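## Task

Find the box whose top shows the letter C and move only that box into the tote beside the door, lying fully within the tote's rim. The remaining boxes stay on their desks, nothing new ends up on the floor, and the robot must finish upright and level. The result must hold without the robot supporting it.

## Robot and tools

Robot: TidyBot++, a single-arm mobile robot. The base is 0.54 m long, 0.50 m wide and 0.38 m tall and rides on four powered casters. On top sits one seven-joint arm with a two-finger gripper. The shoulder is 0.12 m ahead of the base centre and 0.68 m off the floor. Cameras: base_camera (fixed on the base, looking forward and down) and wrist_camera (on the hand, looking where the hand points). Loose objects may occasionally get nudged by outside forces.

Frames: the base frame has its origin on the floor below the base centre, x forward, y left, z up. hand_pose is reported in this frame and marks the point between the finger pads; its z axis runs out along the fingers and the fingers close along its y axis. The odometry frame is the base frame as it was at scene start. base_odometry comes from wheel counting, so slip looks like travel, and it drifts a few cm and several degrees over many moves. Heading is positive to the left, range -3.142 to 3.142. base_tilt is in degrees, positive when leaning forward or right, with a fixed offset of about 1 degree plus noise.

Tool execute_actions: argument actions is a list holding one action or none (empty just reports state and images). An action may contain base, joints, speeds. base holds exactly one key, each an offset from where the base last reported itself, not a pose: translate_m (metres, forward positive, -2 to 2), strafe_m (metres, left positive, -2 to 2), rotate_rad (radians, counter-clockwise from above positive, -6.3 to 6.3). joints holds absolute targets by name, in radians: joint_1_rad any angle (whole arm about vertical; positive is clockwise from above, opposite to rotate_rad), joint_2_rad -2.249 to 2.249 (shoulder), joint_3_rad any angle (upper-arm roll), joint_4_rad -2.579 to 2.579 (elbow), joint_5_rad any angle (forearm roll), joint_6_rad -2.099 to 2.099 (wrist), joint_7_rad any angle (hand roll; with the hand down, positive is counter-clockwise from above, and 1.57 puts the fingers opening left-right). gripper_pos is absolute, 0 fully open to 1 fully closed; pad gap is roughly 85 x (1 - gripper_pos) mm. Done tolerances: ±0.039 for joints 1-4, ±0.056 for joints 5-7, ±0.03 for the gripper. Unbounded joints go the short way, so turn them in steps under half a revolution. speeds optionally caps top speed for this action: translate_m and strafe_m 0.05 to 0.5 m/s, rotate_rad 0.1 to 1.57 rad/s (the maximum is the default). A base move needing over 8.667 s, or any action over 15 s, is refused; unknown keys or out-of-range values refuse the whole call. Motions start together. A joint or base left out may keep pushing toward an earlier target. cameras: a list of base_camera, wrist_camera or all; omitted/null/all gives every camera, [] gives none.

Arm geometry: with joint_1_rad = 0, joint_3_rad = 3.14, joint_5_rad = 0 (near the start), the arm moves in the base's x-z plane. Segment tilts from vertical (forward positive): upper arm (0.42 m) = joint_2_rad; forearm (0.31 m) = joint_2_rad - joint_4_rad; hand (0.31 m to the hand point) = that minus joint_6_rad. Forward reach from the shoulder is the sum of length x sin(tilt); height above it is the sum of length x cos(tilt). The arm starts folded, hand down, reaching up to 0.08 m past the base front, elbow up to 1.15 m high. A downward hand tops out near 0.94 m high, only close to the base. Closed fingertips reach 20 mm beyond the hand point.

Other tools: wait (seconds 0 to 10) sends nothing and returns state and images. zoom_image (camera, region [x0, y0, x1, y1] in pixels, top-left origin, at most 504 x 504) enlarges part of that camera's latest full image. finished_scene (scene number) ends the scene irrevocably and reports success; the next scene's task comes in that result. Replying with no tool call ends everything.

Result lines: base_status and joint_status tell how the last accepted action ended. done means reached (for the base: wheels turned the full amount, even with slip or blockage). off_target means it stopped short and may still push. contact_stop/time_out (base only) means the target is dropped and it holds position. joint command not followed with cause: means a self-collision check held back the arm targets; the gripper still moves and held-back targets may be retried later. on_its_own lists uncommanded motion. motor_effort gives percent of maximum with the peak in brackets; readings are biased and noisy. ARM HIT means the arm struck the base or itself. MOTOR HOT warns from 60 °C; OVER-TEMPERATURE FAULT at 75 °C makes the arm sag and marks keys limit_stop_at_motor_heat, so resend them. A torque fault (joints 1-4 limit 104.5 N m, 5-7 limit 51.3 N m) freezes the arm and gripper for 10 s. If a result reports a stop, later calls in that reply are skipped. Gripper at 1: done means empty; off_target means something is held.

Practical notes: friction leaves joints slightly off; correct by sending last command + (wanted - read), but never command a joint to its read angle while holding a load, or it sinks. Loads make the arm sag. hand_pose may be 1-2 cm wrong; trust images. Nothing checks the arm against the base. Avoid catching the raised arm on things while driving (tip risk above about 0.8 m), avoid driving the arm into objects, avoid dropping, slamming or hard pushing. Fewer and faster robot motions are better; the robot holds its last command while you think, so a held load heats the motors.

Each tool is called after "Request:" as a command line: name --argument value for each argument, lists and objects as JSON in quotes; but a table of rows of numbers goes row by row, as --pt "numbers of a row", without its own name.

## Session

Request:
execute_actions --actions '[{"joints":{"joint_2_rad":-0.6,"joint_3_rad":3.14,"joint_4_rad":-1.4,"joint_6_rad":-1.15}}]'

Scene clock: 2.43 s.
base_odometry: x=+0.000 y=+0.000 heading=+0.000 (m, m, rad; odometry frame)
base_tilt: forward=+0.4 right=-0.2 (deg)
base_status: not commanded
joint_positions: joint_1_rad=+0.005 joint_2_rad=-0.593 joint_3_rad=+3.127 joint_4_rad=-1.410 joint_5_rad=-0.020 joint_6_rad=-1.098 joint_7_rad=+1.555 gripper_pos=+0.000
joint_status: all done
motor_effort: joint_1_rad=+1(2) joint_2_rad=+3(5) joint_3_rad=+1(2) joint_4_rad=+21(24) joint_5_rad=+0(0) joint_6_rad=+8(7) joint_7_rad=+1(1) (%)
hand_pose: x=+0.4058 y=+0.0131 z=+1.1408 quat_wxyz=(-0.013, +0.818, +0.001, +0.575) (m; base frame)
pictures: base_camera, wrist_camera
camera_calibration (this result's frames):
wrist_camera: T_world_to_cam=[[0.0626215, -0.997907, 0.0161534, -0.0243918], [-0.313459, -0.0350314, -0.948955, 1.2706], [0.947535, 0.0543616, -0.314996, 0.105056], [0, 0, 0, 1]] pos_world=[0.300265, 0.0144592, 1.23923]
Images, in order (width x height): base_camera 644x364, wrist_camera 644x476.

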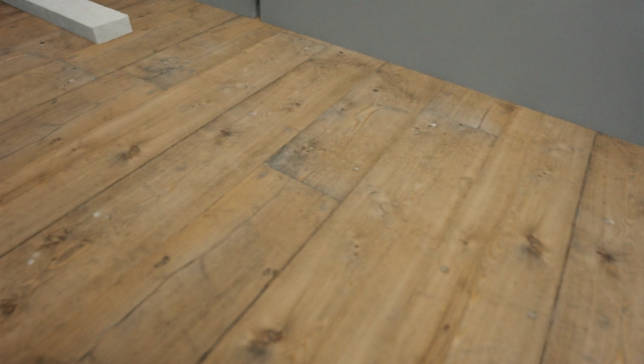

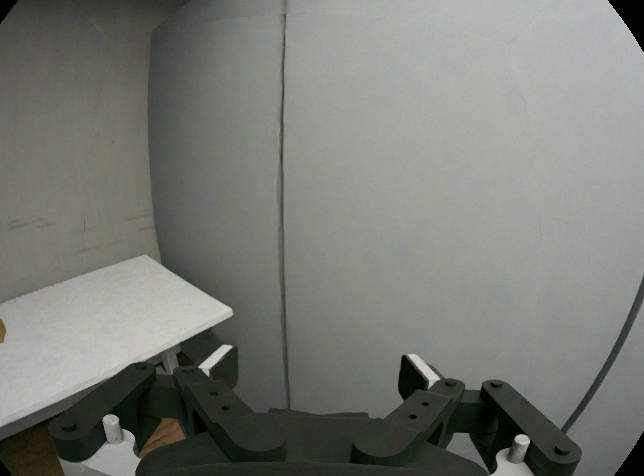

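Request:
execute_actions --actions '[{"base":{"rotate_rad":1.0},"joints":{"joint_6_rad":-1.4}}]'

Scene clock: 8.17 s.
base_odometry: x=+0.000 y=+0.000 heading=+0.999 (m, m, rad; odometry frame)
base_tilt: forward=+0.4 right=-0.2 (deg)
base_status: done
joint_positions: joint_1_rad=+0.005 joint_2_rad=-0.593 joint_3_rad=+3.131 joint_4_rad=-1.408 joint_5_rad=-0.020 joint_6_rad=-1.374 joint_7_rad=+1.555 gripper_pos=+0.000
joint_status: all done
motor_effort: joint_1_rad=+2(2) joint_2_rad=+4(5) joint_3_rad=+1(1) joint_4_rad=+21(22) joint_5_rad=+0(1) joint_6_rad=+6(8) joint_7_rad=+1(1) (%)
hand_pose: x=+0.3659 y=+0.0107 z=+1.0660 quat_wxyz=(-0.012, +0.889, -0.001, +0.458) (m; base frame)
pictures: base_camera, wrist_camera
camera_calibration (this result's frames):
wrist_camera: T_world_to_cam=[[0.0633648, -0.997989, 0.00165774, -0.0078192], [-0.558527, -0.0368388, -0.828668, 1.14847], [0.827063, 0.0515825, -0.559738, 0.424388], [0, 0, 0, 1]] pos_world=[0.29095, 0.0126136, 1.18926]
Images, in order (width x height): base_camera 644x364, wrist_camera 644x476.

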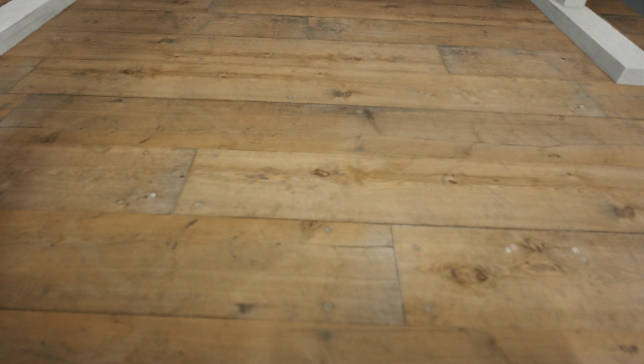

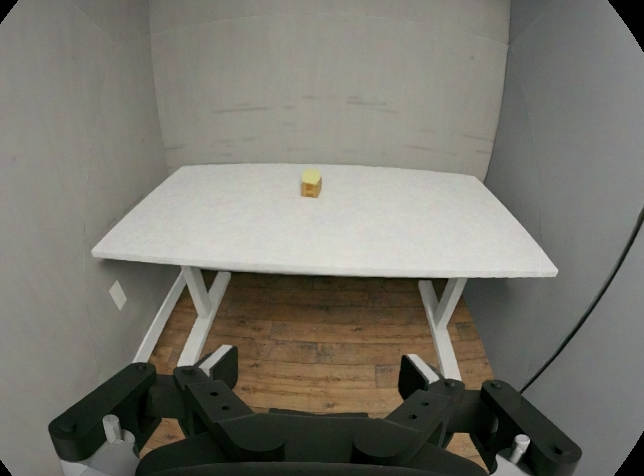

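Request:
execute_actions --actions '[{"base":{"translate_m":0.2},"joints":{"joint_2_rad":0.3,"joint_4_rad":-1.55,"joint_5_rad":0.0,"joint_6_rad":-0.15}}]' --cameras '["wrist_camera"]'

Scene clock: 23.77 s.
base_odometry: x=+0.108 y=+0.168 heading=+1.001 (m, m, rad; odometry frame)
base_tilt: forward=+0.4 right=-0.2 (deg)
base_status: done
joint_positions: joint_1_rad=+0.005 joint_2_rad=+0.298 joint_3_rad=+3.131 joint_4_rad=-1.535 joint_5_rad=-0.020 joint_6_rad=-0.199 joint_7_rad=+1.555 gripper_pos=+0.000
joint_status: all done
motor_effort: joint_1_rad=+2(2) joint_2_rad=-30(32) joint_3_rad=+0(1) joint_4_rad=+25(27) joint_5_rad=+0(0) joint_6_rad=+7(8) joint_7_rad=+1(0) (%)
hand_pose: x=+0.8247 y=+0.0057 z=+0.8641 quat_wxyz=(-0.014, +0.850, -0.013, +0.527) (m; base frame)
pictures: wrist_camera
camera_calibration (this result's frames):
wrist_camera: T_world_to_cam=[[0.0433244, -0.999048, -0.00504985, -0.019233], [-0.422788, -0.0137543, -0.906124, 1.19208], [0.905193, 0.0413923, -0.422981, -0.250318], [0, 0, 0, 1]] pos_world=[0.731418, 0.00754291, 0.974199]
Images, in order (width x height): wrist_camera 644x476.

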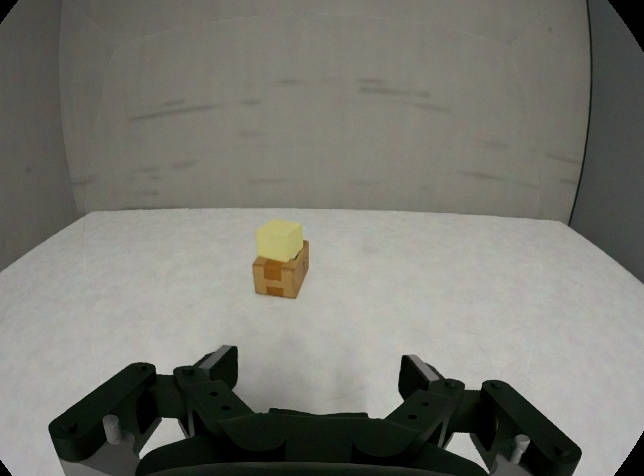

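Request:
execute_actions --actions '[{"base":{"strafe_m":0.06},"joints":{"joint_4_rad":-1.65}}]' --cameras '[]'

Request:
execute_actions --actions '[{"base":{"translate_m":0.22}}]' --cameras '["wrist_camera"]'

Scene clock: 39.53 s.
base_odometry: x=+0.058 y=+0.201 heading=+1.000 (m, m, rad; odometry frame)
base_tilt: forward=+0.4 right=-0.2 (deg)
base_status: done
joint_positions: joint_1_rad=-0.001 joint_2_rad=+0.300 joint_3_rad=+3.135 joint_4_rad=-1.645 joint_5_rad=-0.020 joint_6_rad=-0.198 joint_7_rad=+1.555 gripper_pos=+0.000
joint_status: all done
motor_effort: joint_1_rad=+2(5) joint_2_rad=-29(31) joint_3_rad=+0(2) joint_4_rad=+24(25) joint_5_rad=+0(0) joint_6_rad=+7(8) joint_7_rad=+1(1) (%)
hand_pose: x=+0.7978 y=+0.0072 z=+0.8006 quat_wxyz=(-0.013, +0.878, -0.012, +0.479) (m; base frame)
pictures: none
No camera images: the call's "cameras" was empty. Leave "cameras" out to get every camera's image.

Scene clock: 41.23 s.
base_odometry: x=+0.176 y=+0.387 heading=+1.001 (m, m, rad; odometry frame)
base_tilt: forward=+0.4 right=-0.2 (deg)
base_status: done
joint_positions: joint_1_rad=-0.001 joint_2_rad=+0.304 joint_3_rad=+3.135 joint_4_rad=-1.645 joint_5_rad=-0.020 joint_6_rad=-0.196 joint_7_rad=+1.555 gripper_pos=+0.000
joint_status: not commanded
motor_effort: joint_1_rad=+2(0) joint_2_rad=-29(33) joint_3_rad=+0(1) joint_4_rad=+24(25) joint_5_rad=+0(0) joint_6_rad=+7(7) joint_7_rad=+0(1) (%)
hand_pose: x=+0.7983 y=+0.0072 z=+0.7984 quat_wxyz=(-0.013, +0.878, -0.012, +0.478) (m; base frame)
pictures: wrist_camera
camera_calibration (this result's frames):
wrist_camera: T_world_to_cam=[[0.0447525, -0.998964, -0.0082363, -0.0155235], [-0.522194, -0.0163636, -0.85267, 1.15808], [0.851652, 0.04246, -0.522386, -0.132145], [0, 0, 0, 1]] pos_world=[0.717981, 0.00905391, 0.918305]
Images, in order (width x height): wrist_camera 644x476.

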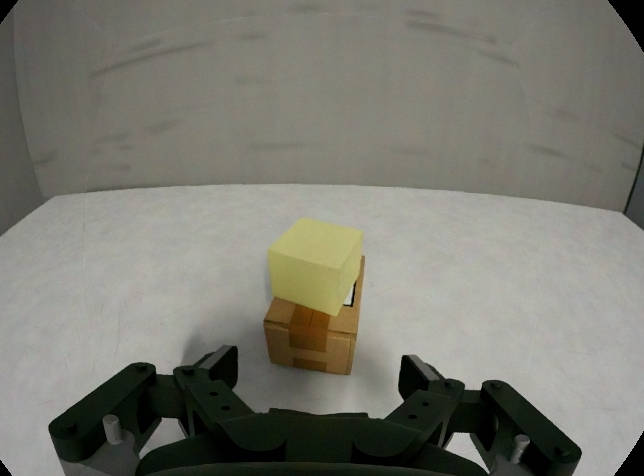

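Request:
execute_actions --actions '[{"base":{"translate_m":0.075},"joints":{"joint_4_rad":-1.615}}]' --cameras '["wrist_camera"]'

Request:
execute_actions --actions '[{"joints":{"gripper_pos":1.0}}]' --cameras '["wrist_camera"]'

Scene clock: 58.80 s.
base_odometry: x=+0.216 y=+0.450 heading=+1.002 (m, m, rad; odometry frame)
base_tilt: forward=+0.4 right=-0.2 (deg)
base_status: done
joint_positions: joint_1_rad=-0.001 joint_2_rad=+0.305 joint_3_rad=+3.135 joint_4_rad=-1.625 joint_5_rad=-0.020 joint_6_rad=-0.196 joint_7_rad=+1.555 gripper_pos=+0.000
joint_status: all done
motor_effort: joint_1_rad=+2(1) joint_2_rad=-29(32) joint_3_rad=+0(2) joint_4_rad=+24(26) joint_5_rad=+0(0) joint_6_rad=+7(8) joint_7_rad=+1(1) (%)
hand_pose: x=+0.8041 y=+0.0072 z=+0.8087 quat_wxyz=(-0.013, +0.874, -0.012, +0.486) (m; base frame)
pictures: wrist_camera
camera_calibration (this result's frames):
wrist_camera: T_world_to_cam=[[0.0448552, -0.998965, -0.00753134, -0.0163378], [-0.505967, -0.016217, -0.8624, 1.16473], [0.861386, 0.0424937, -0.506171, -0.152704], [0, 0, 0, 1]] pos_world=[0.721582, 0.0090564, 0.927042]
Images, in order (width x height): wrist_camera 644x476.

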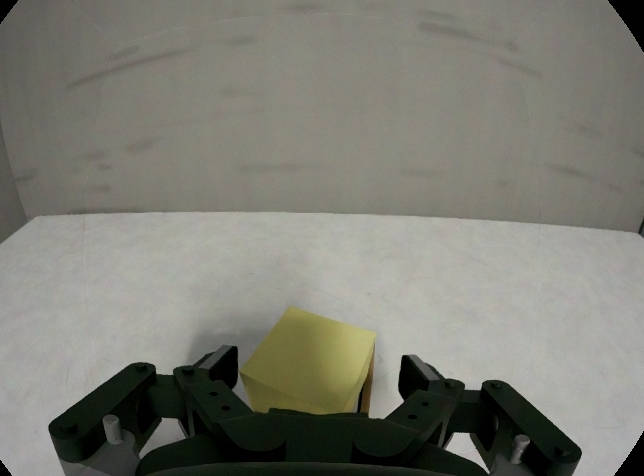

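Scene clock: 59.90 s.
base_odometry: x=+0.216 y=+0.450 heading=+1.002 (m, m, rad; odometry frame)
base_tilt: forward=+0.4 right=-0.2 (deg)
base_status: not commanded
joint_positions: joint_1_rad=-0.001 joint_2_rad=+0.304 joint_3_rad=+3.135 joint_4_rad=-1.624 joint_5_rad=-0.020 joint_6_rad=-0.195 joint_7_rad=+1.555 gripper_pos=+0.491
joint_status: gripper_pos off_target (ended at +0.491, target +1.000)
motor_effort: joint_1_rad=+2(1) joint_2_rad=-30(31) joint_3_rad=-1(1) joint_4_rad=+24(25) joint_5_rad=+0(0) joint_6_rad=+8(7) joint_7_rad=+0(1) (%)
hand_pose: x=+0.8045 y=+0.0072 z=+0.8101 quat_wxyz=(-0.013, +0.873, -0.012, +0.488) (m; base frame)
pictures: wrist_camera
camera_calibration (this result's frames):
wrist_camera: T_world_to_cam=[[0.0448467, -0.998966, -0.0073968, -0.016454], [-0.503243, -0.0161948, -0.863993, 1.16528], [0.862981, 0.0424697, -0.503449, -0.155784], [0, 0, 0, 1]] pos_world=[0.721594, 0.00905051, 0.928242]
Images, in order (width x height): wrist_camera 644x476.

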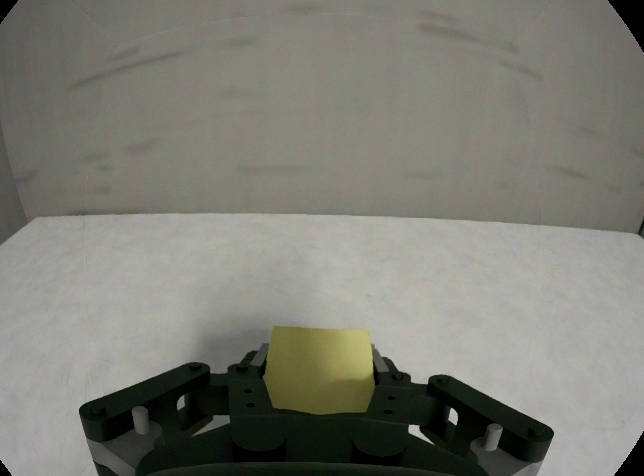

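Request:
execute_actions --actions '[{"joints":{"joint_4_rad":-1.56}}]' --cameras '[]'

Request:
execute_actions --actions '[{"base":{"strafe_m":-0.15}}]' --cameras '[]'

Request:
execute_actions --actions '[{"joints":{"joint_4_rad":-1.765,"joint_6_rad":-0.005}}]' --cameras '["wrist_camera"]'

Scene clock: 75.07 s.
base_odometry: x=+0.216 y=+0.450 heading=+1.002 (m, m, rad; odometry frame)
base_tilt: forward=+0.4 right=-0.2 (deg)
base_status: not commanded
joint_positions: joint_1_rad=-0.001 joint_2_rad=+0.303 joint_3_rad=+3.135 joint_4_rad=-1.571 joint_5_rad=-0.020 joint_6_rad=-0.195 joint_7_rad=+1.555 gripper_pos=+0.491
joint_status: all done
motor_effort: joint_1_rad=+2(2) joint_2_rad=-31(31) joint_3_rad=+0(1) joint_4_rad=+25(26) joint_5_rad=+0(0) joint_6_rad=+8(8) joint_7_rad=+1(1) (%)
hand_pose: x=+0.8180 y=+0.0073 z=+0.8407 quat_wxyz=(-0.013, +0.860, -0.012, +0.511) (m; base frame)
pictures: none
No camera images: the call's "cameras" was empty. Leave "cameras" out to get every camera's image.

Scene clock: 76.53 s.
base_odometry: x=+0.343 y=+0.369 heading=+1.002 (m, m, rad; odometry frame)
base_tilt: forward=+0.4 right=-0.2 (deg)
base_status: done
joint_positions: joint_1_rad=+0.008 joint_2_rad=+0.303 joint_3_rad=+3.140 joint_4_rad=-1.571 joint_5_rad=-0.020 joint_6_rad=-0.195 joint_7_rad=+1.555 gripper_pos=+0.491
joint_status: not commanded
motor_effort: joint_1_rad=+1(6) joint_2_rad=-30(32) joint_3_rad=+0(2) joint_4_rad=+25(26) joint_5_rad=+0(0) joint_6_rad=+8(7) joint_7_rad=+1(1) (%)
hand_pose: x=+0.8181 y=-0.0023 z=+0.8407 quat_wxyz=(-0.009, +0.859, -0.017, +0.511) (m; base frame)
pictures: none
No camera images: the call's "cameras" was empty. Leave "cameras" out to get every camera's image.

Scene clock: 77.80 s.
base_odometry: x=+0.343 y=+0.369 heading=+1.002 (m, m, rad; odometry frame)
base_tilt: forward=+0.4 right=-0.2 (deg)
base_status: not commanded
joint_positions: joint_1_rad=+0.008 joint_2_rad=+0.303 joint_3_rad=+3.140 joint_4_rad=-1.761 joint_5_rad=-0.020 joint_6_rad=-0.060 joint_7_rad=+1.555 gripper_pos=+0.491
joint_status: all done
motor_effort: joint_1_rad=+2(2) joint_2_rad=-29(31) joint_3_rad=+0(0) joint_4_rad=+23(26) joint_5_rad=+0(0) joint_6_rad=+7(8) joint_7_rad=+0(1) (%)
hand_pose: x=+0.7863 y=-0.0029 z=+0.7707 quat_wxyz=(-0.008, +0.873, -0.018, +0.487) (m; base frame)
pictures: wrist_camera
camera_calibration (this result's frames):
wrist_camera: T_world_to_cam=[[0.0283743, -0.999586, -0.00472349, -0.0151145], [-0.505018, -0.0102572, -0.863048, 1.1225], [0.862642, 0.0268738, -0.5051, -0.158025], [0, 0, 0, 1]] pos_world=[0.703633, 0.000652272, 0.888885]
Images, in order (width x height): wrist_camera 644x476.

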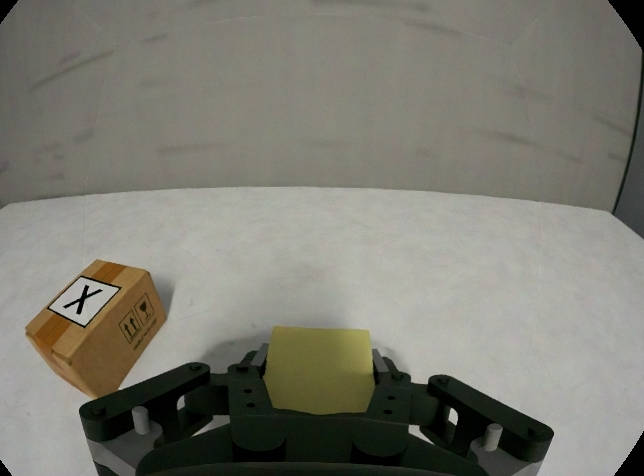

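It's X. Release and turn around.

Request:
execute_actions --actions '[{"joints":{"gripper_pos":0.0}}]' --cameras '[]'

Request:
execute_actions --actions '[{"base":{"translate_m":-0.1}}]' --cameras '["wrist_camera"]'

Request:
execute_actions --actions '[{"base":{"translate_m":-0.4},"joints":{"joint_2_rad":-0.6,"joint_4_rad":-1.5,"joint_6_rad":-1.1}}]' --cameras '[]'

Request:
execute_actions --actions '[{"base":{"rotate_rad":3.09}}]'

Scene clock: 89.90 s.
base_odometry: x=+0.343 y=+0.369 heading=+1.002 (m, m, rad; odometry frame)
base_tilt: forward=+0.4 right=-0.2 (deg)
base_status: not commanded
joint_positions: joint_1_rad=+0.008 joint_2_rad=+0.303 joint_3_rad=+3.140 joint_4_rad=-1.761 joint_5_rad=-0.020 joint_6_rad=-0.057 joint_7_rad=+1.555 gripper_pos=+0.000
joint_status: all done
motor_effort: joint_1_rad=+2(2) joint_2_rad=-29(29) joint_3_rad=+0(1) joint_4_rad=+23(23) joint_5_rad=+0(0) joint_6_rad=+6(8) joint_7_rad=+1(1) (%)
hand_pose: x=+0.7868 y=-0.0029 z=+0.7715 quat_wxyz=(-0.008, +0.872, -0.018, +0.488) (m; base frame)
pictures: none
No camera images: the call's "cameras" was empty. Leave "cameras" out to get every camera's image.

Scene clock: 91.17 s.
base_odometry: x=+0.289 y=+0.285 heading=+1.002 (m, m, rad; odometry frame)
base_tilt: forward=+0.4 right=-0.2 (deg)
base_status: done
joint_positions: joint_1_rad=+0.008 joint_2_rad=+0.298 joint_3_rad=+3.140 joint_4_rad=-1.762 joint_5_rad=-0.020 joint_6_rad=-0.054 joint_7_rad=+1.555 gripper_pos=+0.000
joint_status: not commanded
motor_effort: joint_1_rad=+1(3) joint_2_rad=-29(32) joint_3_rad=-1(1) joint_4_rad=+23(24) joint_5_rad=+0(0) joint_6_rad=+7(7) joint_7_rad=+1(1) (%)
hand_pose: x=+0.7867 y=-0.0029 z=+0.7755 quat_wxyz=(-0.008, +0.871, -0.018, +0.492) (m; base frame)
pictures: wrist_camera
camera_calibration (this result's frames):
wrist_camera: T_world_to_cam=[[0.028313, -0.99959, -0.00427996, -0.0154391], [-0.495672, -0.0103213, -0.868448, 1.12371], [0.868048, 0.0267099, -0.495761, -0.167412], [0, 0, 0, 1]] pos_world=[0.70275, 0.000636939, 0.892819]
Images, in order (width x height): wrist_camera 644x476.

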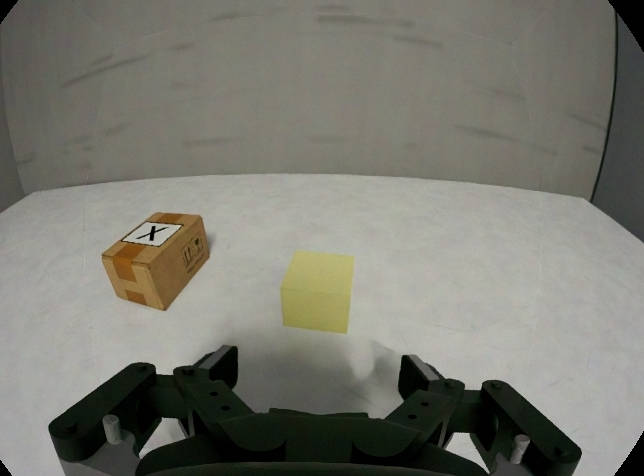

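Scene clock: 93.53 s.
base_odometry: x=+0.074 y=-0.052 heading=+1.003 (m, m, rad; odometry frame)
base_tilt: forward=+0.4 right=-0.2 (deg)
base_status: done
joint_positions: joint_1_rad=+0.008 joint_2_rad=-0.603 joint_3_rad=+3.140 joint_4_rad=-1.512 joint_5_rad=-0.020 joint_6_rad=-1.053 joint_7_rad=+1.555 gripper_pos=+0.000
joint_status: all done
motor_effort: joint_1_rad=+2(0) joint_2_rad=+3(32) joint_3_rad=+0(2) joint_4_rad=+22(26) joint_5_rad=+0(0) joint_6_rad=+7(7) joint_7_rad=+1(1) (%)
hand_pose: x=+0.4164 y=+0.0050 z=+1.1027 quat_wxyz=(-0.012, +0.831, -0.008, +0.556) (m; base frame)
pictures: none
No camera images: the call's "cameras" was empty. Leave "cameras" out to get every camera's image.

Scene clock: 96.80 s.
base_odometry: x=+0.074 y=-0.053 heading=-2.191 (m, m, rad; odometry frame)
base_tilt: forward=+0.4 right=-0.2 (deg)
base_status: done
joint_positions: joint_1_rad=+0.008 joint_2_rad=-0.603 joint_3_rad=+3.140 joint_4_rad=-1.512 joint_5_rad=-0.020 joint_6_rad=-1.053 joint_7_rad=+1.555 gripper_pos=+0.000
joint_status: not commanded
motor_effort: joint_1_rad=+1(1) joint_2_rad=+3(3) joint_3_rad=+1(2) joint_4_rad=+22(22) joint_5_rad=+0(1) joint_6_rad=+8(8) joint_7_rad=+1(1) (%)
hand_pose: x=+0.4164 y=+0.0050 z=+1.1027 quat_wxyz=(-0.012, +0.831, -0.008, +0.556) (m; base frame)
pictures: base_camera, wrist_camera
camera_calibration (this result's frames):
wrist_camera: T_world_to_cam=[[0.0474446, -0.99886, 0.00520987, -0.0140714], [-0.358666, -0.0219036, -0.933209, 1.23888], [0.932259, 0.0424071, -0.359297, 0.138768], [0, 0, 0, 1]] pos_world=[0.315643, 0.00719578, 1.20606]
Images, in order (width x height): base_camera 644x364, wrist_camera 644x476.

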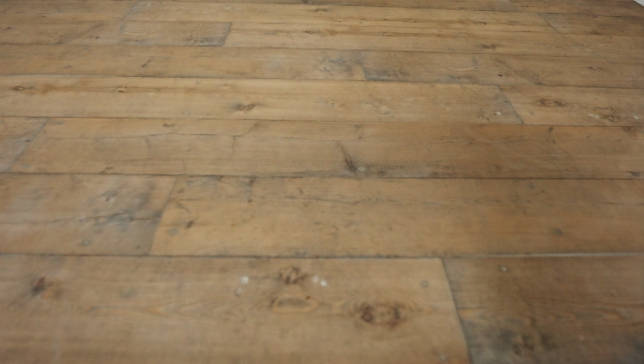

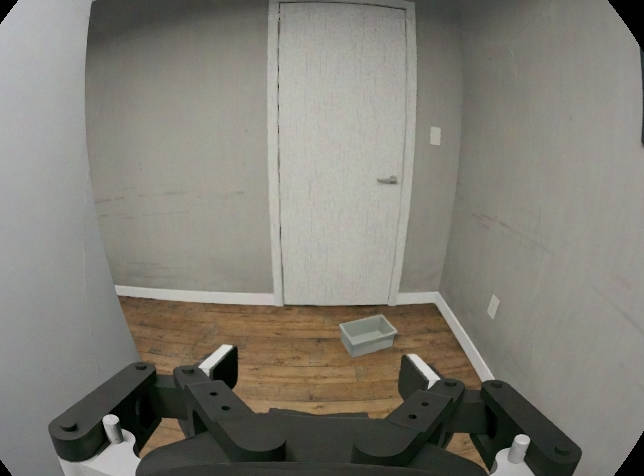

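Request:
execute_actions --actions '[{"base":{"rotate_rad":0.2}}]' --cameras '["base_camera"]'

Request:
execute_actions --actions '[{"base":{"translate_m":1.4}}]' --cameras '["base_camera"]'

Request:
execute_actions --actions '[{"base":{"rotate_rad":1.37},"joints":{"joint_6_rad":-0.9}}]'

Scene clock: 111.43 s.
base_odometry: x=+0.074 y=-0.053 heading=-1.992 (m, m, rad; odometry frame)
base_tilt: forward=+0.4 right=-0.2 (deg)
base_status: done
joint_positions: joint_1_rad=+0.008 joint_2_rad=-0.603 joint_3_rad=+3.140 joint_4_rad=-1.512 joint_5_rad=-0.020 joint_6_rad=-1.053 joint_7_rad=+1.555 gripper_pos=+0.000
joint_status: not commanded
motor_effort: joint_1_rad=+2(1) joint_2_rad=+3(3) joint_3_rad=+0(1) joint_4_rad=+22(22) joint_5_rad=+0(0) joint_6_rad=+7(8) joint_7_rad=+1(1) (%)
hand_pose: x=+0.4164 y=+0.0051 z=+1.1027 quat_wxyz=(-0.012, +0.831, -0.008, +0.556) (m; base frame)
pictures: base_camera
Images, in order (width x height): base_camera 644x364.

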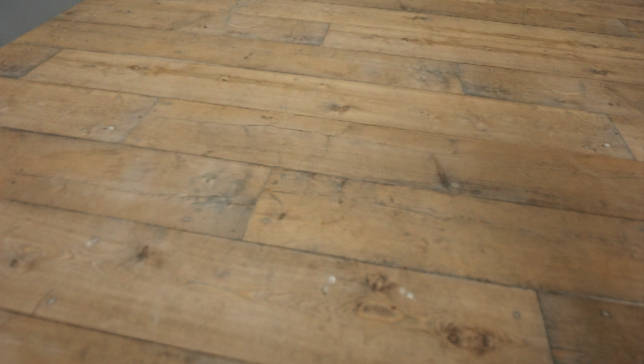

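Scene clock: 115.60 s.
base_odometry: x=-0.496 y=-1.331 heading=-1.991 (m, m, rad; odometry frame)
base_tilt: forward=+0.4 right=-0.2 (deg)
base_status: done
joint_positions: joint_1_rad=+0.008 joint_2_rad=-0.598 joint_3_rad=+3.140 joint_4_rad=-1.510 joint_5_rad=-0.020 joint_6_rad=-1.054 joint_7_rad=+1.555 gripper_pos=+0.000
joint_status: not commanded
motor_effort: joint_1_rad=+2(2) joint_2_rad=+2(7) joint_3_rad=+1(1) joint_4_rad=+22(23) joint_5_rad=+0(0) joint_6_rad=+8(8) joint_7_rad=+1(1) (%)
hand_pose: x=+0.4181 y=+0.0051 z=+1.1021 quat_wxyz=(-0.012, +0.832, -0.008, +0.554) (m; base frame)
pictures: base_camera
Images, in order (width x height): base_camera 644x364.

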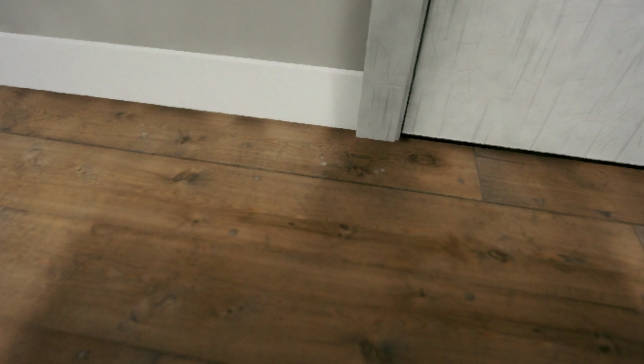

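Scene clock: 117.77 s.
base_odometry: x=-0.496 y=-1.331 heading=-0.622 (m, m, rad; odometry frame)
base_tilt: forward=+0.4 right=-0.2 (deg)
base_status: done
joint_positions: joint_1_rad=+0.008 joint_2_rad=-0.598 joint_3_rad=+3.140 joint_4_rad=-1.507 joint_5_rad=-0.020 joint_6_rad=-0.937 joint_7_rad=+1.555 gripper_pos=+0.000
joint_status: all done
motor_effort: joint_1_rad=+2(1) joint_2_rad=+3(3) joint_3_rad=+0(2) joint_4_rad=+22(24) joint_5_rad=+0(1) joint_6_rad=+8(9) joint_7_rad=+1(1) (%)
hand_pose: x=+0.4297 y=+0.0049 z=+1.1380 quat_wxyz=(-0.012, +0.797, -0.008, +0.603) (m; base frame)
pictures: base_camera, wrist_camera
camera_calibration (this result's frames):
wrist_camera: T_world_to_cam=[[0.0453429, -0.998918, 0.0103103, -0.0199154], [-0.248296, -0.0212665, -0.968451, 1.26921], [0.967622, 0.0413523, -0.248992, -0.00172222], [0, 0, 0, 1]] pos_world=[0.317708, 0.00716895, 1.22894]
Images, in order (width x height): base_camera 644x364, wrist_camera 644x476.

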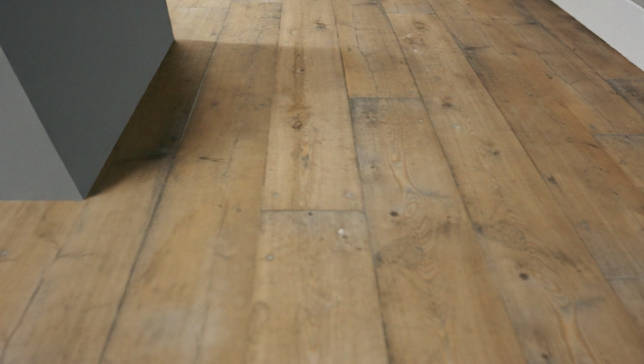

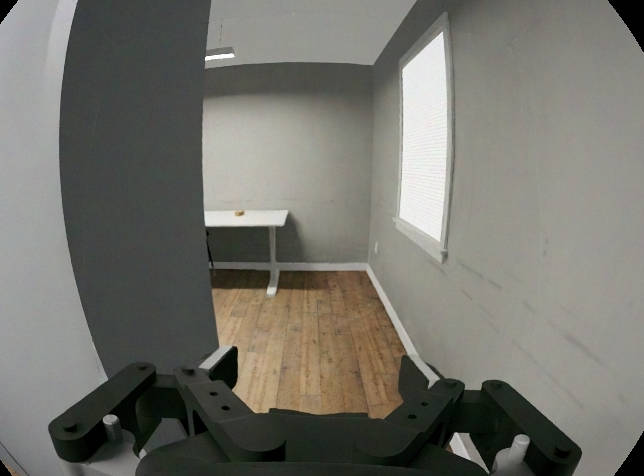

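Request:
execute_actions --actions '[{"base":{"strafe_m":-0.16}}]' --cameras '[]'

Request:
execute_actions --actions '[{"base":{"translate_m":2.0},"joints":{"joint_1_rad":-0.65,"joint_2_rad":-0.1,"joint_4_rad":-0.5,"joint_6_rad":-1.7}}]'

Scene clock: 129.93 s.
base_odometry: x=-0.589 y=-1.462 heading=-0.620 (m, m, rad; odometry frame)
base_tilt: forward=+0.4 right=-0.2 (deg)
base_status: done
joint_positions: joint_1_rad=+0.008 joint_2_rad=-0.598 joint_3_rad=+3.143 joint_4_rad=-1.507 joint_5_rad=-0.020 joint_6_rad=-0.937 joint_7_rad=+1.555 gripper_pos=+0.000
joint_status: not commanded
motor_effort: joint_1_rad=+2(1) joint_2_rad=+2(4) joint_3_rad=+0(3) joint_4_rad=+22(23) joint_5_rad=+0(1) joint_6_rad=+8(7) joint_7_rad=+0(0) (%)
hand_pose: x=+0.4298 y=+0.0032 z=+1.1380 quat_wxyz=(-0.012, +0.797, -0.010, +0.603) (m; base frame)
pictures: none
No camera images: the call's "cameras" was empty. Leave "cameras" out to get every camera's image.

Scene clock: 135.30 s.
base_odometry: x=+1.038 y=-2.625 heading=-0.621 (m, m, rad; odometry frame)
base_tilt: forward=+0.4 right=-0.2 (deg)
base_status: done
joint_positions: joint_1_rad=-0.636 joint_2_rad=-0.099 joint_3_rad=+3.143 joint_4_rad=-0.514 joint_5_rad=-0.020 joint_6_rad=-1.650 joint_7_rad=+1.555 gripper_pos=+0.000
joint_status: all done
motor_effort: joint_1_rad=+1(2) joint_2_rad=-8(11) joint_3_rad=+0(1) joint_4_rad=+15(23) joint_5_rad=+0(0) joint_6_rad=+6(8) joint_7_rad=+1(1) (%)
hand_pose: x=+0.4037 y=+0.2187 z=+1.2408 quat_wxyz=(-0.172, +0.816, +0.267, +0.484) (m; base frame)
pictures: base_camera, wrist_camera
camera_calibration (this result's frames):
wrist_camera: T_world_to_cam=[[0.641514, -0.767071, 0.00785676, -0.0945405], [-0.342603, -0.295658, -0.891745, 1.36981], [0.686355, 0.569375, -0.452469, 0.290789], [0, 0, 0, 1]] pos_world=[0.330365, 0.166907, 1.35384]
Images, in order (width x height): base_camera 644x364, wrist_camera 644x476.

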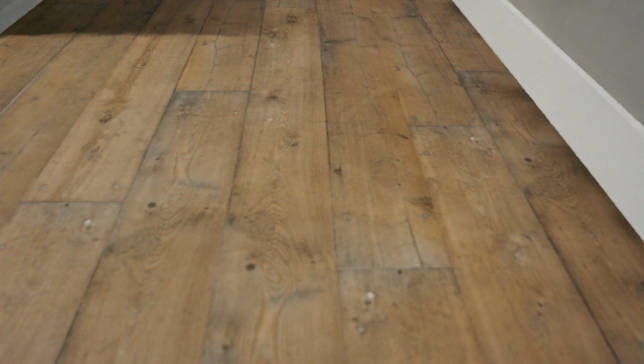

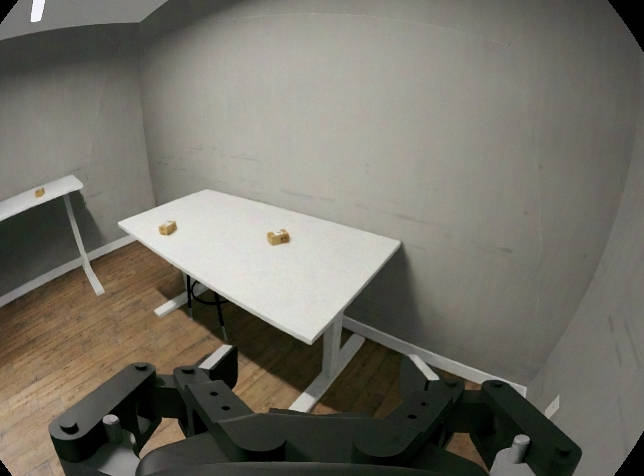

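Request:
execute_actions --actions '[{"base":{"strafe_m":1.3},"joints":{"joint_1_rad":0.0,"joint_2_rad":0.2,"joint_4_rad":-0.3,"joint_6_rad":-1.85}}]'

Scene clock: 148.13 s.
base_odometry: x=+1.794 y=-1.568 heading=-0.621 (m, m, rad; odometry frame)
base_tilt: forward=+0.4 right=-0.2 (deg)
base_status: done
joint_positions: joint_1_rad=-0.010 joint_2_rad=+0.198 joint_3_rad=+3.143 joint_4_rad=-0.317 joint_5_rad=-0.020 joint_6_rad=-1.799 joint_7_rad=+1.555 gripper_pos=+0.000
joint_status: all done
motor_effort: joint_1_rad=+2(3) joint_2_rad=-19(21) joint_3_rad=+0(1) joint_4_rad=+15(17) joint_5_rad=+1(1) joint_6_rad=+6(7) joint_7_rad=+1(1) (%)
hand_pose: x=+0.5856 y=+0.0118 z=+1.1577 quat_wxyz=(-0.013, +0.915, +0.003, +0.402) (m; base frame)
pictures: base_camera, wrist_camera
camera_calibration (this result's frames):
wrist_camera: T_world_to_cam=[[0.0729667, -0.997323, -0.00480722, -0.0190205], [-0.656279, -0.0443845, -0.753212, 1.31718], [0.750982, 0.0581143, -0.657761, 0.451983], [0, 0, 0, 1]] pos_world=[0.526398, 0.0132264, 1.28932]
Images, in order (width x height): base_camera 644x364, wrist_camera 644x476.

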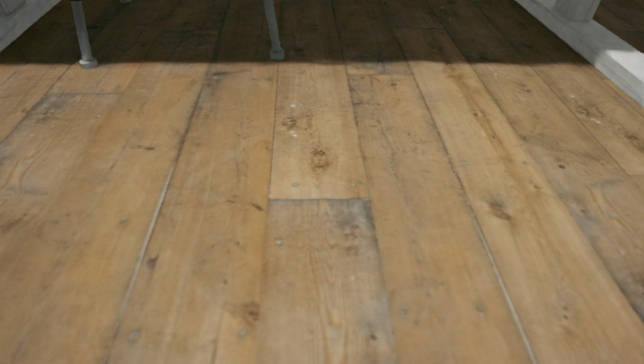

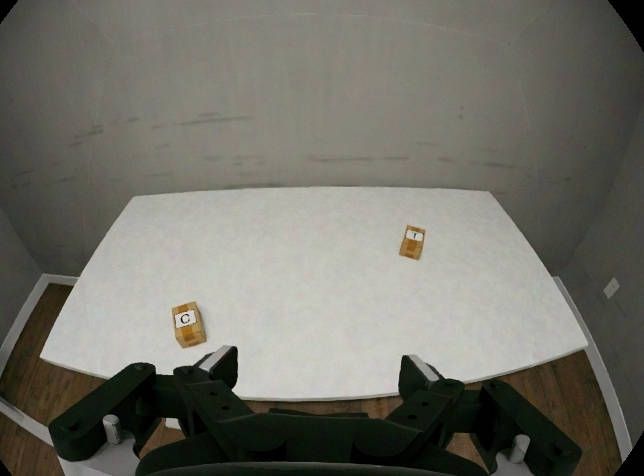

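Request:
execute_actions --actions '[{"base":{"strafe_m":0.3},"joints":{"joint_2_rad":0.0,"joint_4_rad":-1.9,"joint_6_rad":-0.15}}]' --cameras '["wrist_camera"]'

Scene clock: 158.53 s.
base_odometry: x=+1.969 y=-1.324 heading=-0.621 (m, m, rad; odometry frame)
base_tilt: forward=+0.4 right=-0.2 (deg)
base_status: done
joint_positions: joint_1_rad=-0.007 joint_2_rad=+0.014 joint_3_rad=+3.141 joint_4_rad=-1.888 joint_5_rad=-0.020 joint_6_rad=-0.201 joint_7_rad=+1.555 gripper_pos=+0.000
joint_status: all done
motor_effort: joint_1_rad=+1(5) joint_2_rad=-20(24) joint_3_rad=+0(2) joint_4_rad=+24(26) joint_5_rad=+0(1) joint_6_rad=+7(7) joint_7_rad=+1(0) (%)
hand_pose: x=+0.6905 y=+0.0069 z=+0.8422 quat_wxyz=(-0.012, +0.868, -0.011, +0.496) (m; base frame)
pictures: wrist_camera
camera_calibration (this result's frames):
wrist_camera: T_world_to_cam=[[0.0453536, -0.99896, -0.00472505, -0.0140606], [-0.486171, -0.0179401, -0.873679, 1.13196], [0.872686, 0.0419217, -0.486479, -0.0621877], [0, 0, 0, 1]] pos_world=[0.605232, 0.00886847, 0.958647]
Images, in order (width x height): wrist_camera 644x476.

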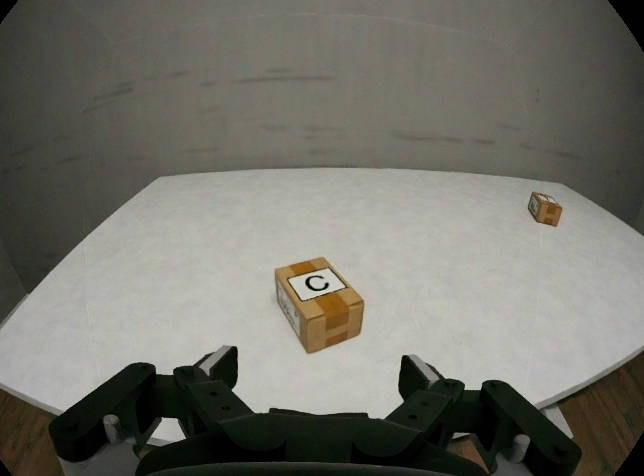

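Request:
execute_actions --actions '[{"base":{"rotate_rad":0.45}}]' --cameras '[]'

Request:
execute_actions --actions '[{"base":{"strafe_m":-0.355},"joints":{"joint_4_rad":-2.03}}]' --cameras '["wrist_camera"]'

Scene clock: 173.37 s.
base_odometry: x=+1.969 y=-1.324 heading=-0.172 (m, m, rad; odometry frame)
base_tilt: forward=+0.4 right=-0.2 (deg)
base_status: done
joint_positions: joint_1_rad=-0.007 joint_2_rad=+0.013 joint_3_rad=+3.134 joint_4_rad=-1.888 joint_5_rad=-0.020 joint_6_rad=-0.200 joint_7_rad=+1.555 gripper_pos=+0.000
joint_status: not commanded
motor_effort: joint_1_rad=+2(5) joint_2_rad=-19(22) joint_3_rad=+0(2) joint_4_rad=+24(25) joint_5_rad=+0(0) joint_6_rad=+7(7) joint_7_rad=+1(1) (%)
hand_pose: x=+0.6901 y=+0.0108 z=+0.8431 quat_wxyz=(-0.014, +0.868, -0.008, +0.497) (m; base frame)
pictures: none
No camera images: the call's "cameras" was empty. Leave "cameras" out to get every camera's image.

Scene clock: 175.43 s.
base_odometry: x=+1.909 y=-1.674 heading=-0.171 (m, m, rad; odometry frame)
base_tilt: forward=+0.4 right=-0.2 (deg)
base_status: done
joint_positions: joint_1_rad=-0.003 joint_2_rad=+0.010 joint_3_rad=+3.139 joint_4_rad=-2.025 joint_5_rad=-0.020 joint_6_rad=-0.198 joint_7_rad=+1.555 gripper_pos=+0.000
joint_status: all done
motor_effort: joint_1_rad=+2(4) joint_2_rad=-18(20) joint_3_rad=+0(2) joint_4_rad=+23(25) joint_5_rad=+0(0) joint_6_rad=+6(7) joint_7_rad=+1(1) (%)
hand_pose: x=+0.6498 y=+0.0054 z=+0.7705 quat_wxyz=(-0.011, +0.898, -0.013, +0.439) (m; base frame)
pictures: wrist_camera
camera_calibration (this result's frames):
wrist_camera: T_world_to_cam=[[0.0422165, -0.999063, -0.00956998, -0.00825084], [-0.594938, -0.0174423, -0.803583, 1.06624], [0.802662, 0.039618, -0.595116, 0.0676833], [0, 0, 0, 1]] pos_world=[0.580367, 0.00767306, 0.897011]
Images, in order (width x height): wrist_camera 644x476.

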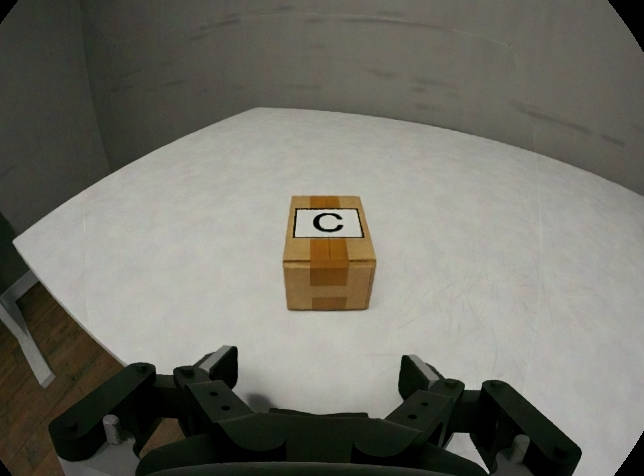

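Request:
execute_actions --actions '[{"base":{"translate_m":0.10}}]' --cameras '["wrist_camera"]'

Request:
execute_actions --actions '[{"joints":{"gripper_pos":1.0}}]' --cameras '[]'

Request:
execute_actions --actions '[{"joints":{"joint_2_rad":-0.15}}]' --cameras '["wrist_camera"]'

Scene clock: 190.30 s.
base_odometry: x=+2.008 y=-1.691 heading=-0.171 (m, m, rad; odometry frame)
base_tilt: forward=+0.4 right=-0.2 (deg)
base_status: done
joint_positions: joint_1_rad=-0.003 joint_2_rad=+0.007 joint_3_rad=+3.139 joint_4_rad=-2.025 joint_5_rad=-0.020 joint_6_rad=-0.197 joint_7_rad=+1.555 gripper_pos=+0.000
joint_status: not commanded
motor_effort: joint_1_rad=+2(3) joint_2_rad=-18(20) joint_3_rad=+0(1) joint_4_rad=+22(24) joint_5_rad=+0(0) joint_6_rad=+6(6) joint_7_rad=+0(0) (%)
hand_pose: x=+0.6496 y=+0.0054 z=+0.7721 quat_wxyz=(-0.011, +0.898, -0.013, +0.440) (m; base frame)
pictures: wrist_camera
camera_calibration (this result's frames):
wrist_camera: T_world_to_cam=[[0.0422378, -0.999063, -0.00943561, -0.00834755], [-0.592279, -0.0174321, -0.805545, 1.06718], [0.804625, 0.0396129, -0.59246, 0.0654904], [0, 0, 0, 1]] pos_world=[0.579722, 0.00766906, 0.898379]
Images, in order (width x height): wrist_camera 644x476.

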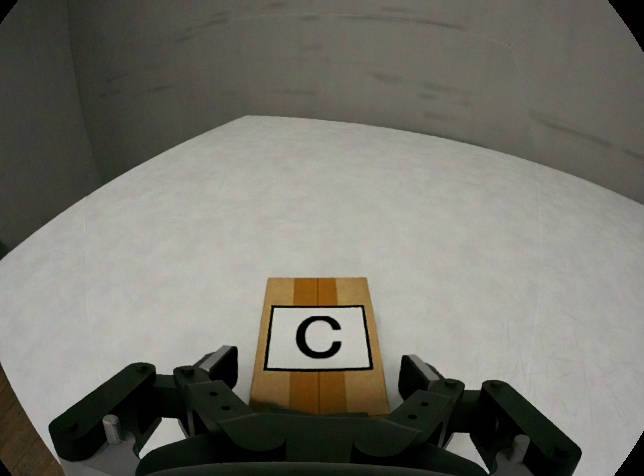

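Scene clock: 191.40 s.
base_odometry: x=+2.008 y=-1.691 heading=-0.171 (m, m, rad; odometry frame)
base_tilt: forward=+0.4 right=-0.2 (deg)
base_status: not commanded
joint_positions: joint_1_rad=-0.003 joint_2_rad=+0.006 joint_3_rad=+3.139 joint_4_rad=-2.026 joint_5_rad=-0.020 joint_6_rad=-0.196 joint_7_rad=+1.555 gripper_pos=+0.349
joint_status: gripper_pos off_target (ended at +0.349, target +1.000)
motor_effort: joint_1_rad=+1(1) joint_2_rad=-18(19) joint_3_rad=+0(0) joint_4_rad=+22(23) joint_5_rad=+0(0) joint_6_rad=+7(7) joint_7_rad=+1(1) (%)
hand_pose: x=+0.6496 y=+0.0054 z=+0.7729 quat_wxyz=(-0.011, +0.897, -0.013, +0.441) (m; base frame)
pictures: none
No camera images: the call's "cameras" was empty. Leave "cameras" out to get every camera's image.

Scene clock: 192.47 s.
base_odometry: x=+2.008 y=-1.691 heading=-0.171 (m, m, rad; odometry frame)
base_tilt: forward=+0.4 right=-0.2 (deg)
base_status: not commanded
joint_positions: joint_1_rad=-0.003 joint_2_rad=-0.148 joint_3_rad=+3.139 joint_4_rad=-2.026 joint_5_rad=-0.020 joint_6_rad=-0.196 joint_7_rad=+1.555 gripper_pos=+0.349
joint_status: all done
motor_effort: joint_1_rad=+2(2) joint_2_rad=-15(20) joint_3_rad=+0(0) joint_4_rad=+25(25) joint_5_rad=+0(0) joint_6_rad=+9(8) joint_7_rad=+0(1) (%)
hand_pose: x=+0.6292 y=+0.0053 z=+0.8528 quat_wxyz=(-0.012, +0.861, -0.012, +0.509) (m; base frame)
pictures: wrist_camera
camera_calibration (this result's frames):
wrist_camera: T_world_to_cam=[[0.0431972, -0.999061, -0.00321133, -0.0127025], [-0.460434, -0.0170553, -0.88753, 1.10702], [0.886642, 0.0398174, -0.460738, -0.034241], [0, 0, 0, 1]] pos_world=[0.540619, 0.00755337, 0.966699]
Images, in order (width x height): wrist_camera 644x476.

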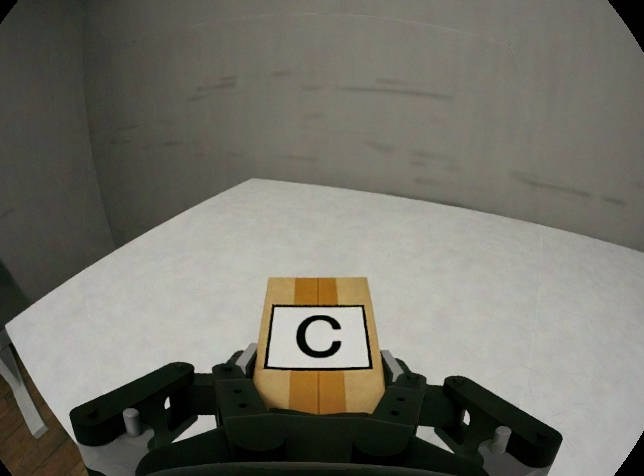

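Request:
execute_actions --actions '[{"base":{"rotate_rad":-2.575},"joints":{"joint_2_rad":-0.7,"joint_4_rad":-2.1,"joint_6_rad":-1.0}}]' --cameras '[]'

Request:
execute_actions --actions '[{"base":{"translate_m":1.5}}]' --cameras '["base_camera"]'

Request:
execute_actions --actions '[{"base":{"rotate_rad":-0.98}}]'

Scene clock: 211.40 s.
base_odometry: x=+2.008 y=-1.692 heading=-2.745 (m, m, rad; odometry frame)
base_tilt: forward=+0.4 right=-0.2 (deg)
base_status: done
joint_positions: joint_1_rad=-0.003 joint_2_rad=-0.691 joint_3_rad=+3.138 joint_4_rad=-2.088 joint_5_rad=-0.020 joint_6_rad=-0.955 joint_7_rad=+1.555 gripper_pos=+0.349
joint_status: all done
motor_effort: joint_1_rad=+1(4) joint_2_rad=+3(17) joint_3_rad=+0(3) joint_4_rad=+25(26) joint_5_rad=+0(0) joint_6_rad=+6(8) joint_7_rad=+0(1) (%)
hand_pose: x=+0.3813 y=+0.0084 z=+0.8408 quat_wxyz=(-0.013, +0.923, -0.006, +0.384) (m; base frame)
pictures: none
No camera images: the call's "cameras" was empty. Leave "cameras" out to get every camera's image.

Scene clock: 215.77 s.
base_odometry: x=+0.623 y=-2.269 heading=-2.746 (m, m, rad; odometry frame)
base_tilt: forward=+0.4 right=-0.2 (deg)
base_status: done
joint_positions: joint_1_rad=-0.003 joint_2_rad=-0.694 joint_3_rad=+3.138 joint_4_rad=-2.091 joint_5_rad=-0.020 joint_6_rad=-0.957 joint_7_rad=+1.555 gripper_pos=+0.349
joint_status: not commanded
motor_effort: joint_1_rad=+2(1) joint_2_rad=+3(6) joint_3_rad=+0(1) joint_4_rad=+25(25) joint_5_rad=+0(0) joint_6_rad=+7(7) joint_7_rad=+1(1) (%)
hand_pose: x=+0.3799 y=+0.0084 z=+0.8401 quat_wxyz=(-0.013, +0.923, -0.006, +0.384) (m; base frame)
pictures: base_camera
Images, in order (width x height): base_camera 644x364.

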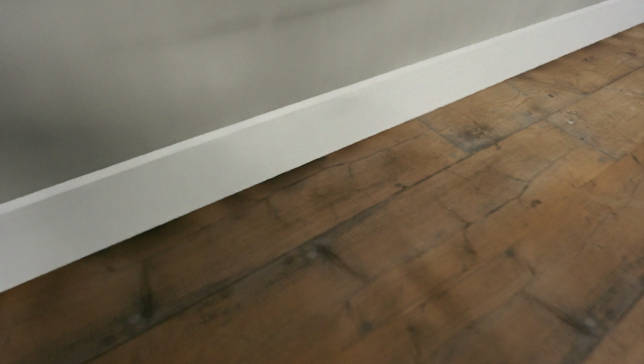

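Scene clock: 217.63 s.
base_odometry: x=+0.623 y=-2.269 heading=+2.558 (m, m, rad; odometry frame)
base_tilt: forward=+0.4 right=-0.2 (deg)
base_status: done
joint_positions: joint_1_rad=-0.003 joint_2_rad=-0.694 joint_3_rad=+3.138 joint_4_rad=-2.091 joint_5_rad=-0.020 joint_6_rad=-0.957 joint_7_rad=+1.555 gripper_pos=+0.349
joint_status: not commanded
motor_effort: joint_1_rad=+2(3) joint_2_rad=+3(4) joint_3_rad=+0(2) joint_4_rad=+25(25) joint_5_rad=+0(1) joint_6_rad=+7(6) joint_7_rad=+1(1) (%)
hand_pose: x=+0.3799 y=+0.0083 z=+0.8399 quat_wxyz=(-0.013, +0.923, -0.006, +0.384) (m; base frame)
pictures: base_camera, wrist_camera
camera_calibration (this result's frames):
wrist_camera: T_world_to_cam=[[0.0557779, -0.998334, -0.0147893, 0.00595743], [-0.687511, -0.0276622, -0.725647, 0.931208], [0.724028, 0.0506429, -0.687908, 0.433276], [0, 0, 0, 1]] pos_world=[0.32618, 0.00976443, 0.97387]
Images, in order (width x height): base_camera 644x364, wrist_camera 644x476.

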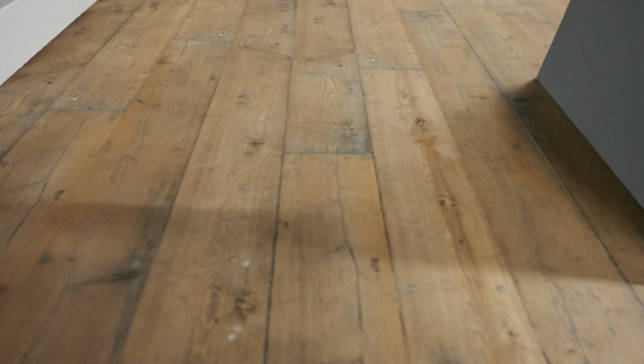

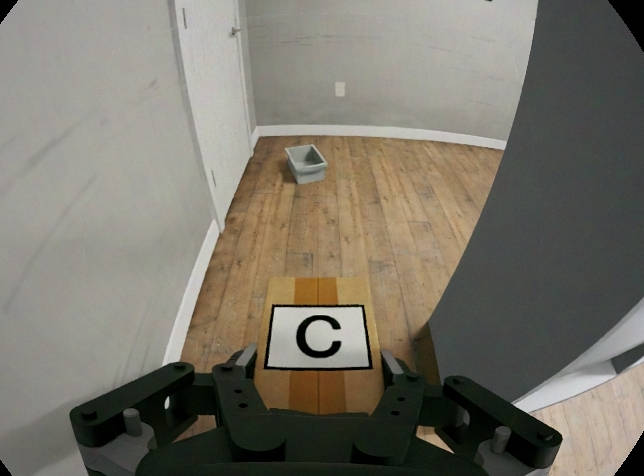

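Request:
execute_actions --actions '[{"base":{"translate_m":1.3}}]' --cameras '["base_camera"]'

Scene clock: 225.23 s.
base_odometry: x=-0.460 y=-1.550 heading=+2.557 (m, m, rad; odometry frame)
base_tilt: forward=+0.4 right=-0.2 (deg)
base_status: done
joint_positions: joint_1_rad=-0.003 joint_2_rad=-0.696 joint_3_rad=+3.138 joint_4_rad=-2.092 joint_5_rad=-0.020 joint_6_rad=-0.958 joint_7_rad=+1.555 gripper_pos=+0.349
joint_status: not commanded
motor_effort: joint_1_rad=+2(2) joint_2_rad=+3(6) joint_3_rad=+1(1) joint_4_rad=+26(25) joint_5_rad=+0(0) joint_6_rad=+6(6) joint_7_rad=+0(1) (%)
hand_pose: x=+0.3792 y=+0.0083 z=+0.8395 quat_wxyz=(-0.013, +0.924, -0.006, +0.383) (m; base frame)
pictures: base_camera
Images, in order (width x height): base_camera 644x364.

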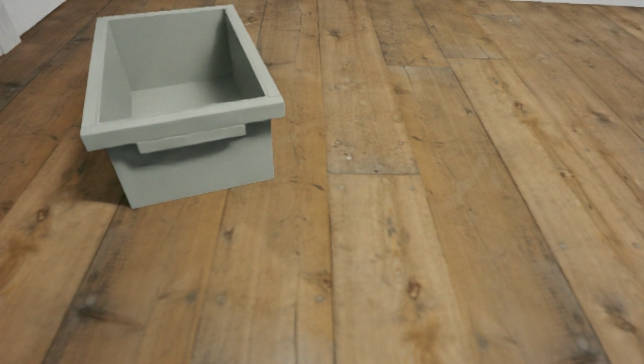

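Request:
execute_actions --actions '[{"joints":{"joint_1_rad":-0.32,"joint_2_rad":1.43,"joint_4_rad":-1.71,"joint_6_rad":0.77}}]'

Scene clock: 248.60 s.
base_odometry: x=-0.460 y=-1.550 heading=+2.557 (m, m, rad; odometry frame)
base_tilt: forward=+0.4 right=-0.2 (deg)
base_status: not commanded
joint_positions: joint_1_rad=-0.305 joint_2_rad=+1.432 joint_3_rad=+3.138 joint_4_rad=-1.728 joint_5_rad=-0.020 joint_6_rad=+0.714 joint_7_rad=+1.555 gripper_pos=+0.349
joint_status: all done
motor_effort: joint_1_rad=+2(1) joint_2_rad=-38(41) joint_3_rad=-1(1) joint_4_rad=+5(25) joint_5_rad=+0(0) joint_6_rad=+5(5) joint_7_rad=+1(1) (%)
hand_pose: x=+0.7014 y=+0.1825 z=+0.1866 quat_wxyz=(-0.052, +0.932, +0.126, +0.337) (m; base frame)
pictures: base_camera, wrist_camera
camera_calibration (this result's frames):
wrist_camera: T_world_to_cam=[[0.325919, -0.945387, -0.00444022, -0.0487933], [-0.712096, -0.242397, -0.658911, 0.726996], [0.62185, 0.217913, -0.752208, -0.204596], [0, 0, 0, 1]] pos_world=[0.660821, 0.174678, 0.32491]
Images, in order (width x height): base_camera 644x364, wrist_camera 644x476.

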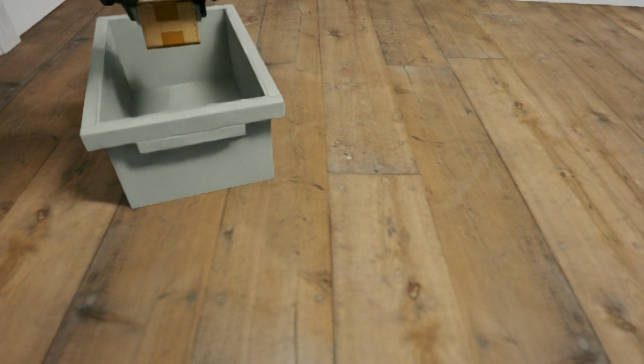

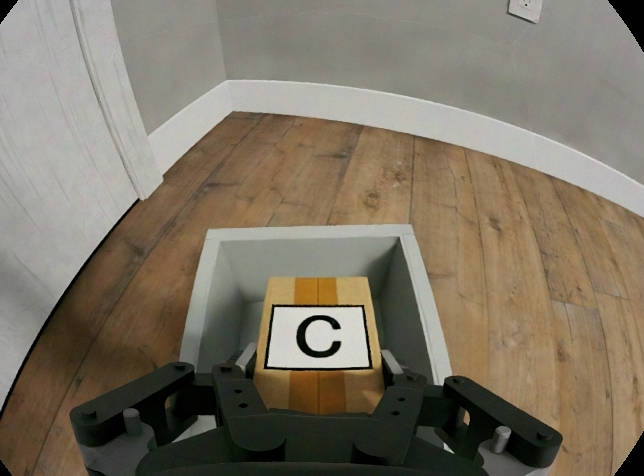

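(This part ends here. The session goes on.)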